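## Task

Seat plate M06 in the nest it currently rests on, flat inside that nest's locators, with its well A1 (the clipped corner) at the nest corner labelled A1. It must stay seated with the gripper released, and the gripper must end open and moved away.

## Robot and tools

Setup: six nests, N1 to N6, each hold one of the plates M06, M09, M60, M90, M66 and M69. No plate starts seated. Only the ID labels tell which plate is on which nest. Well A1 is at each plate's clipped corner. Seated means lying flat within the nest's locators. Every other plate must stay exactly where it was: even a slight nudge, turn or tilt fails the goal. Dropping the target plate a few millimetres into its nest is fine; a bigger fall at any moment is not. Anything knocked off the table ends the scene.

Robot: there is one arm, a four-axis SCARA-style plate mover. Its joints are lift (prismatic, 0 to 0.55 m), shoulder (-2 to 2 rad), elbow (-2.8 to 2.8 rad) and wrist yaw (-12.566 to 12.566 rad), plus a two-finger parallel gripper. The gripper always stays level and can only rotate about vertical. The controlled point, end_effector_position, is midway between the two rubber pads, about 2 to 3 cm behind the fingertips. The fingers extend along the gripper's +x axis and open and close along its y axis. If the elbow comes within 0.4 rad of zero, the arm may fold and fault.

Frames: the scene frame has its origin on the table top under the arm base, with +z up. Looking along +x, +y points left. Results report end_effector_position in metres and end_effector_quat_wxyz in this frame; reported position can be slightly off at long reach. Joint positions lists lift (m), shoulder, elbow and wrist yaw (rad), then the pad gap (m). Hand target is the pose the controller is currently heading for. A pose unreachable line means a clearance check altered or blocked the command. grip_measured is the finger opening on the same scale as the commanded opening.

execute_actions(actions): actions is a single list of actions for the one arm. Each action is a list of 0 to 15 rows, and each row is applied for one control step of 1/30 s. A full action is 15 steps (0.5 s); if there are fewer rows, the last row repeats. Each row has 5 numbers, each in [-1, 1], in the order dx, dy, dz, rz, opening. dx, dy, dz and rz are offsets, not poses. They are measured in the gripper's own axes from its measured pose when that action begins; for a call's first action, this is the last pose reported in the scene. Every row in an action refers to that same start pose, so rows do not add up. Scale: 1.0 equals 0.6 m or 180 degrees. rz turns about the gripper's z axis, from +x toward +y. opening is absolute: +1 is fully open (0.140 m) and -1 is closed (a 0.066 m pad gap remains). A full close takes at least about 0.6 s. An empty list only returns state and images. At each step the target is clipped to within 70 mm and 16 degrees of the measured pose, and after the action the arm goes no further than that clipped pose. Large offsets therefore need several actions.

move(target, speed, blocking): target is one 5-number row with the same layout, ranges and gripper-frame offsets. It is measured from the pose in the latest result that shows one, and the opening is sent at the start. speed is in m/s, from 0.002 to 0.5 (default 0.25); rotation is limited to twice that value in rad/s. The path is straight, lasts 0.5 to 10 s (longer paths stop short), takes the shorter turn direction, and does not slow for obstacles. The gripper can lag, drift off the path or overshoot the speed, especially when the arm is near full extension. The move: line reports the ending: done, off_target, moving, held or fault. It also gives the remaining distance to target and any limits: paced means the sent pose was clipped; held means a check blocked some steps, after which the arm may speed up sharply. With blocking=false, the call returns after 0.5 s while motion continues. Rows and new moves are refused until the move has ended, so poll with wait(0) or call stop.

wait(seconds): 0 to 10 s; the arm holds its last command, and the call returns early if a running move ends. stop(): brakes a running move; faster motion needs more braking room, and the fingers keep moving. zoom_image(camera, region): camera must be "cam_wrist"; region is [x0, y0, x1, y1] in image pixels, with (0,0) at the top left, and at most 504 by 504. finished_scene(scene): the scene number, 1 or 2; this is final and reports success. Replying without any tool call ends everything.

Camera: cam_wrist, 504x504, fovy 70.459 deg, fx = fy = 356.84, cx 251.803, cy 252.046, with radial distortion. It is mounted on the hand, tilted down and forward.

Gripping: to hold an object, command an opening about 0.04 below grip_measured; a smaller margin grips more gently. Readings can be off by up to about 1 mm, consistently within a scene. Each pad exerts up to about 18 N, and fast closing presses harder.

Cautions: offsets count from the measured pose, so repeating a small offset against a rigid surface does not push harder, but against something yielding it does. Faster contact and targets set deeper past the contact point hit harder. Load limits: lift 56.4 N, shoulder 8.46 N m, elbow 4.23 N m, wrist yaw 1.41 N m, with any carried weight included. Reaching a limit stops the arm for 10 s and discards the rest of the call. Holding loads heats the motors: a MOTOR HOT warning appears from 85 °C, and at 100 °C the brakes engage (OVER-TEMPERATURE FAULT). The robot keeps executing its last command while you compose replies. Avoid drops, slams, hard impacts and strong pushes.

Each tool is called after "Call:" in YAML: its name, and indented under it one key for each argument.

## Session

Call:
execute_actions:
  actions: []

Scene clock: 0.00 s.
end_effector_position=(+0.4314, -0.2134, +0.2796) grip_measured=+0.98 end_effector_quat_wxyz=(+0.987, +0.000, +0.000, -0.162)
Joint positions: [ 0.275  0.049  0.815 -1.189  0.139]
Hand target: +0.431, -0.213, +0.280; +0.987, +0.000, +0.000, -0.162

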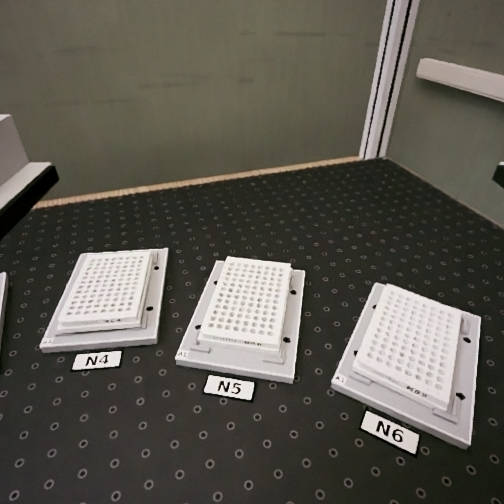

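Call:
zoom_image:
  camera: "cam_wrist"
  region: [30,240,310,400]

Call:
zoom_image:
  camera: "cam_wrist"
  region: [320,270,500,450]

Call:
move:
  target: [-0.03,0.45,-0.15,0.17,1]
  speed: 0.4

Region (30, 240, 310, 400) of cam_wrist's 504x504 image, scaled by 1.800, with more detail than that image has; it fills the top 288 rows of this view, and the rest is white.

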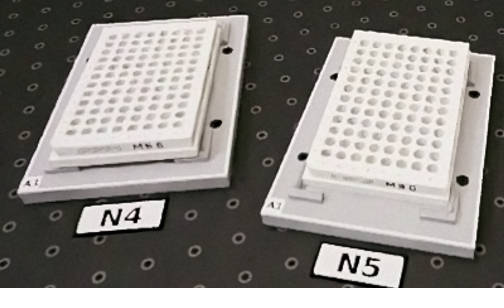

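Region (320, 270, 500, 450) of cam_wrist's 504x504 image, scaled by 2.800, with more detail than that image has.

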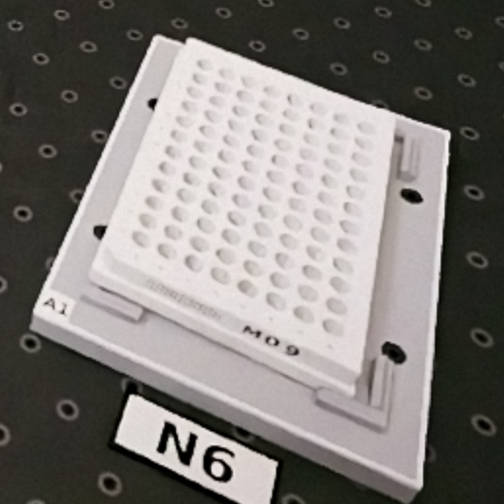

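Scene clock: 1.43 s.
end_effector_position=(+0.5004, +0.0485, +0.1895) grip_measured=+0.98 end_effector_quat_wxyz=(+0.994, +0.000, +0.000, +0.105)
Joint positions: [ 0.185  1.109  0.73  -1.629  0.139]
Hand target: +0.500, +0.048, +0.190; +0.995, +0.000, +0.000, +0.104
Off the commanded pose: 0.000 m, 0 deg.
move: done; limits=paced

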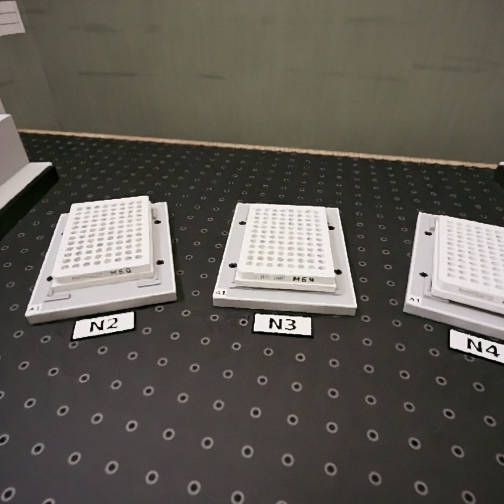

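Call:
move:
  target: [0.09,0.47,-0.1475,0.15,0.3]
  speed: 0.4

Scene clock: 2.80 s.
end_effector_position=(+0.4941, +0.3357, +0.1009) grip_measured=+0.30 end_effector_quat_wxyz=(+0.942, +0.000, +0.000, +0.334)
Joint positions: [ 0.096  1.669  1.342 -2.329  0.114]
Hand target: +0.494, +0.336, +0.101; +0.943, +0.000, +0.000, +0.334
Off the commanded pose: 0.000 m, 0 deg.
move: done

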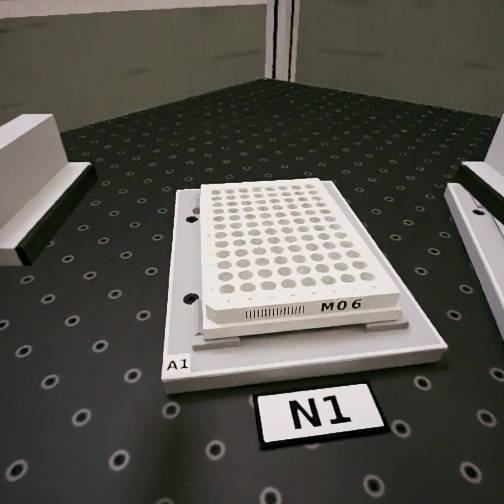

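Call:
move:
  target: [0.037,-0.024,0,0.041,0.3]

Call:
zoom_image:
  camera: "cam_wrist"
  region: [90,170,450,450]

Scene clock: 3.63 s.
end_effector_position=(+0.5206, +0.3384, +0.1009) grip_measured=+0.30 end_effector_quat_wxyz=(+0.919, +0.000, +0.000, +0.394)
Joint positions: [ 0.096  1.525  1.438 -2.153  0.114]
Hand target: +0.520, +0.339, +0.101; +0.919, +0.000, +0.000, +0.394
Off the commanded pose: 0.000 m, 0 deg.
move: done

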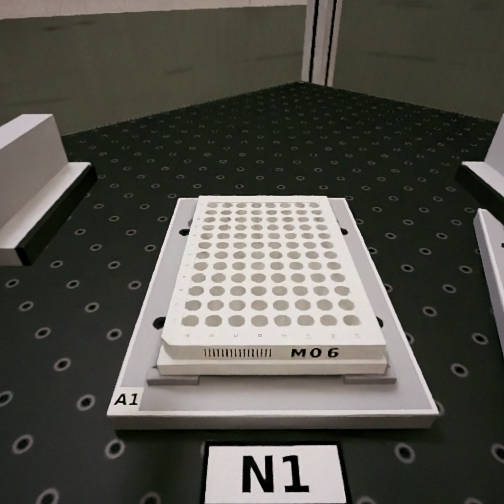

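Region (90, 170, 450, 450) of cam_wrist's 504x504 image, scaled by 1.400, with more detail than that image has.

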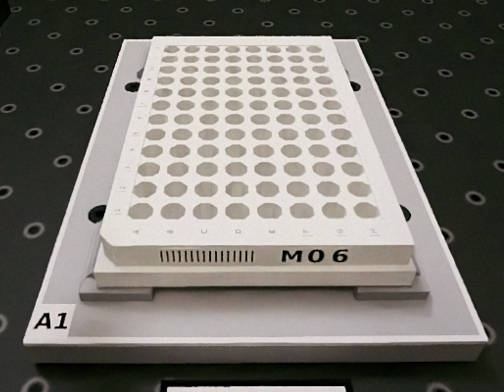

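Call:
move:
  target: [0.103,0,-0.116,0,0]
  speed: 0.12

Call:
move:
  target: [0,0,0,0,-0.48]

Call:
move:
  target: [0,0,0,0,-0.58]

Call:
move:
  target: [0.009,0,0.001,0,-0.58]
  speed: 0.01

Call:
move:
  target: [0,0,0,0,0]

Call:
move:
  target: [-0.112,0,0.115,0,0]

Call:
zoom_image:
  camera: "cam_wrist"
  region: [120,170,420,420]

Scene clock: 5.03 s.
end_effector_position=(+0.5631, +0.3832, +0.0313) grip_measured=+0.00 end_effector_quat_wxyz=(+0.919, +0.000, +0.000, +0.394)
Joint positions: [ 0.026  1.385  1.784 -2.359  0.103]
Hand target: +0.563, +0.383, +0.031; +0.919, +0.000, +0.000, +0.394
Off the commanded pose: 0.000 m, 0 deg.
move: done

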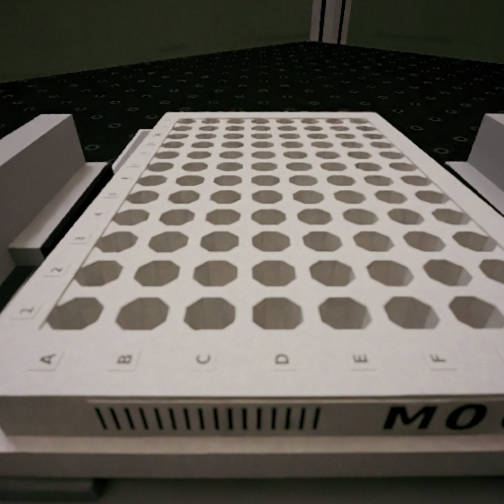

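Scene clock: 5.53 s.
end_effector_position=(+0.5631, +0.3832, +0.0313) grip_measured=-0.48 end_effector_quat_wxyz=(+0.919, +0.000, +0.000, +0.394)
Joint positions: [ 0.026  1.385  1.784 -2.359  0.085]
Hand target: +0.563, +0.383, +0.031; +0.919, +0.000, +0.000, +0.394
Off the commanded pose: 0.000 m, 0 deg.
move: done

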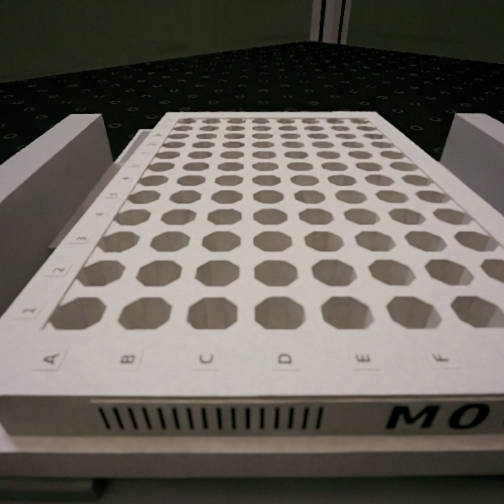

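Scene clock: 6.03 s.
end_effector_position=(+0.5631, +0.3832, +0.0313) grip_measured=-0.50 end_effector_quat_wxyz=(+0.919, +0.000, +0.000, +0.394)
Joint positions: [ 0.026  1.385  1.784 -2.359  0.084]
Hand target: +0.563, +0.383, +0.031; +0.919, +0.000, +0.000, +0.394
Off the commanded pose: 0.000 m, 0 deg.
move: done

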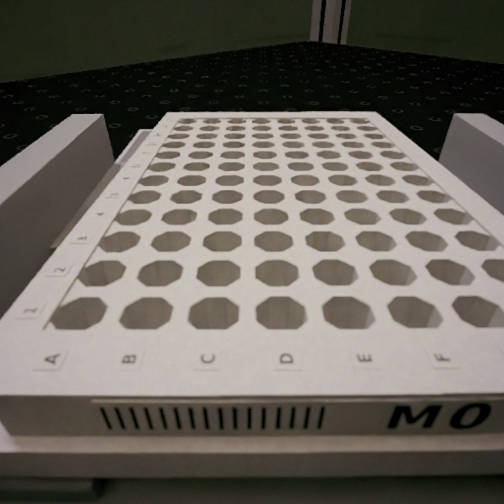

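Scene clock: 6.80 s.
end_effector_position=(+0.5665, +0.3870, +0.0318) grip_measured=-0.50 end_effector_quat_wxyz=(+0.919, +0.000, +0.000, +0.394)
Joint positions: [ 0.027  1.372  1.816 -2.377  0.084]
Hand target: +0.567, +0.387, +0.032; +0.919, +0.000, +0.000, +0.394
Off the commanded pose: 0.000 m, 0 deg.
move: done

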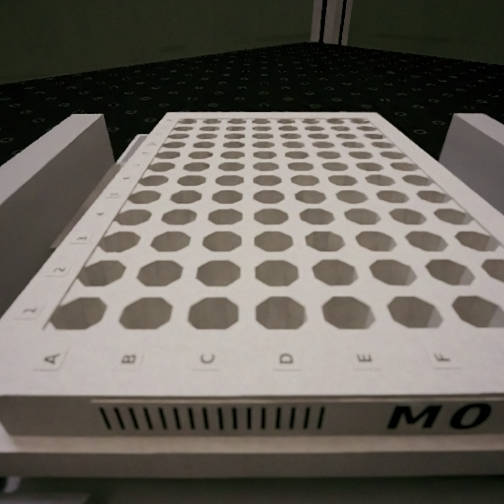

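Scene clock: 7.30 s.
end_effector_position=(+0.5664, +0.3870, +0.0318) grip_measured=+0.00 end_effector_quat_wxyz=(+0.919, +0.000, +0.000, +0.395)
Joint positions: [ 0.027  1.372  1.816 -2.376  0.103]
Hand target: +0.567, +0.387, +0.032; +0.919, +0.000, +0.000, +0.394
Off the commanded pose: 0.000 m, 0 deg.
move: done

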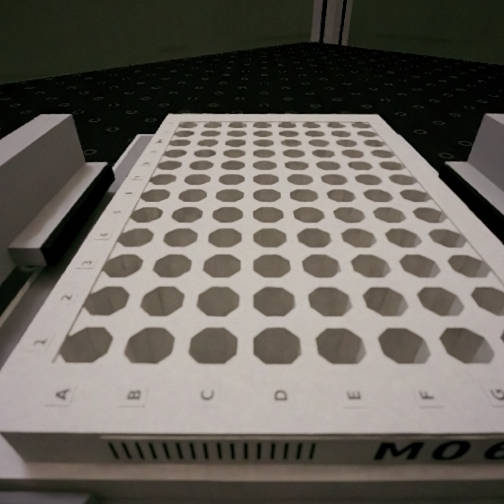

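Scene clock: 8.10 s.
end_effector_position=(+0.5203, +0.3382, +0.1009) grip_measured=+0.00 end_effector_quat_wxyz=(+0.919, +0.000, +0.000, +0.394)
Joint positions: [ 0.096  1.526  1.436 -2.151  0.103]
Hand target: +0.520, +0.338, +0.101; +0.919, +0.000, +0.000, +0.395
Off the commanded pose: 0.000 m, 0 deg.
move: done

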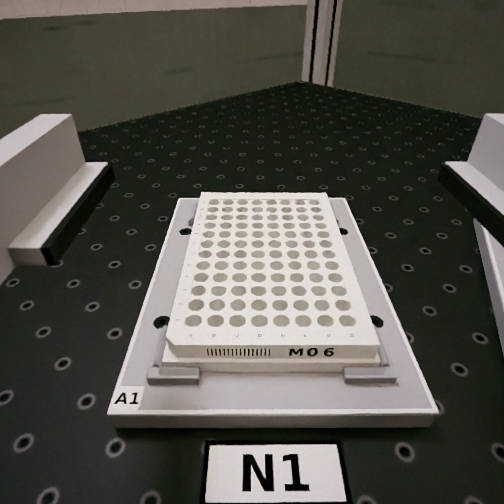

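Region (120, 170, 420, 420) of cam_wrist's 504x504 image, scaled by 1.680, with more detail than that image has.

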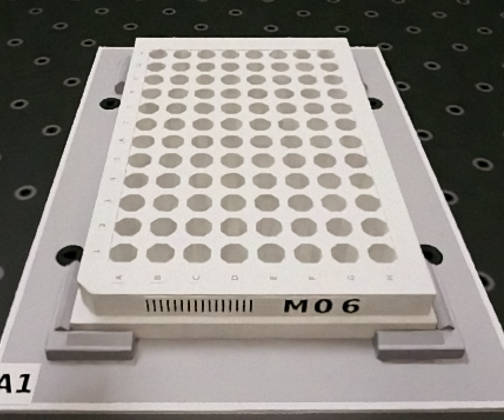

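Call:
finished_scene:
  scene: 2

The scene is finished: the task was done.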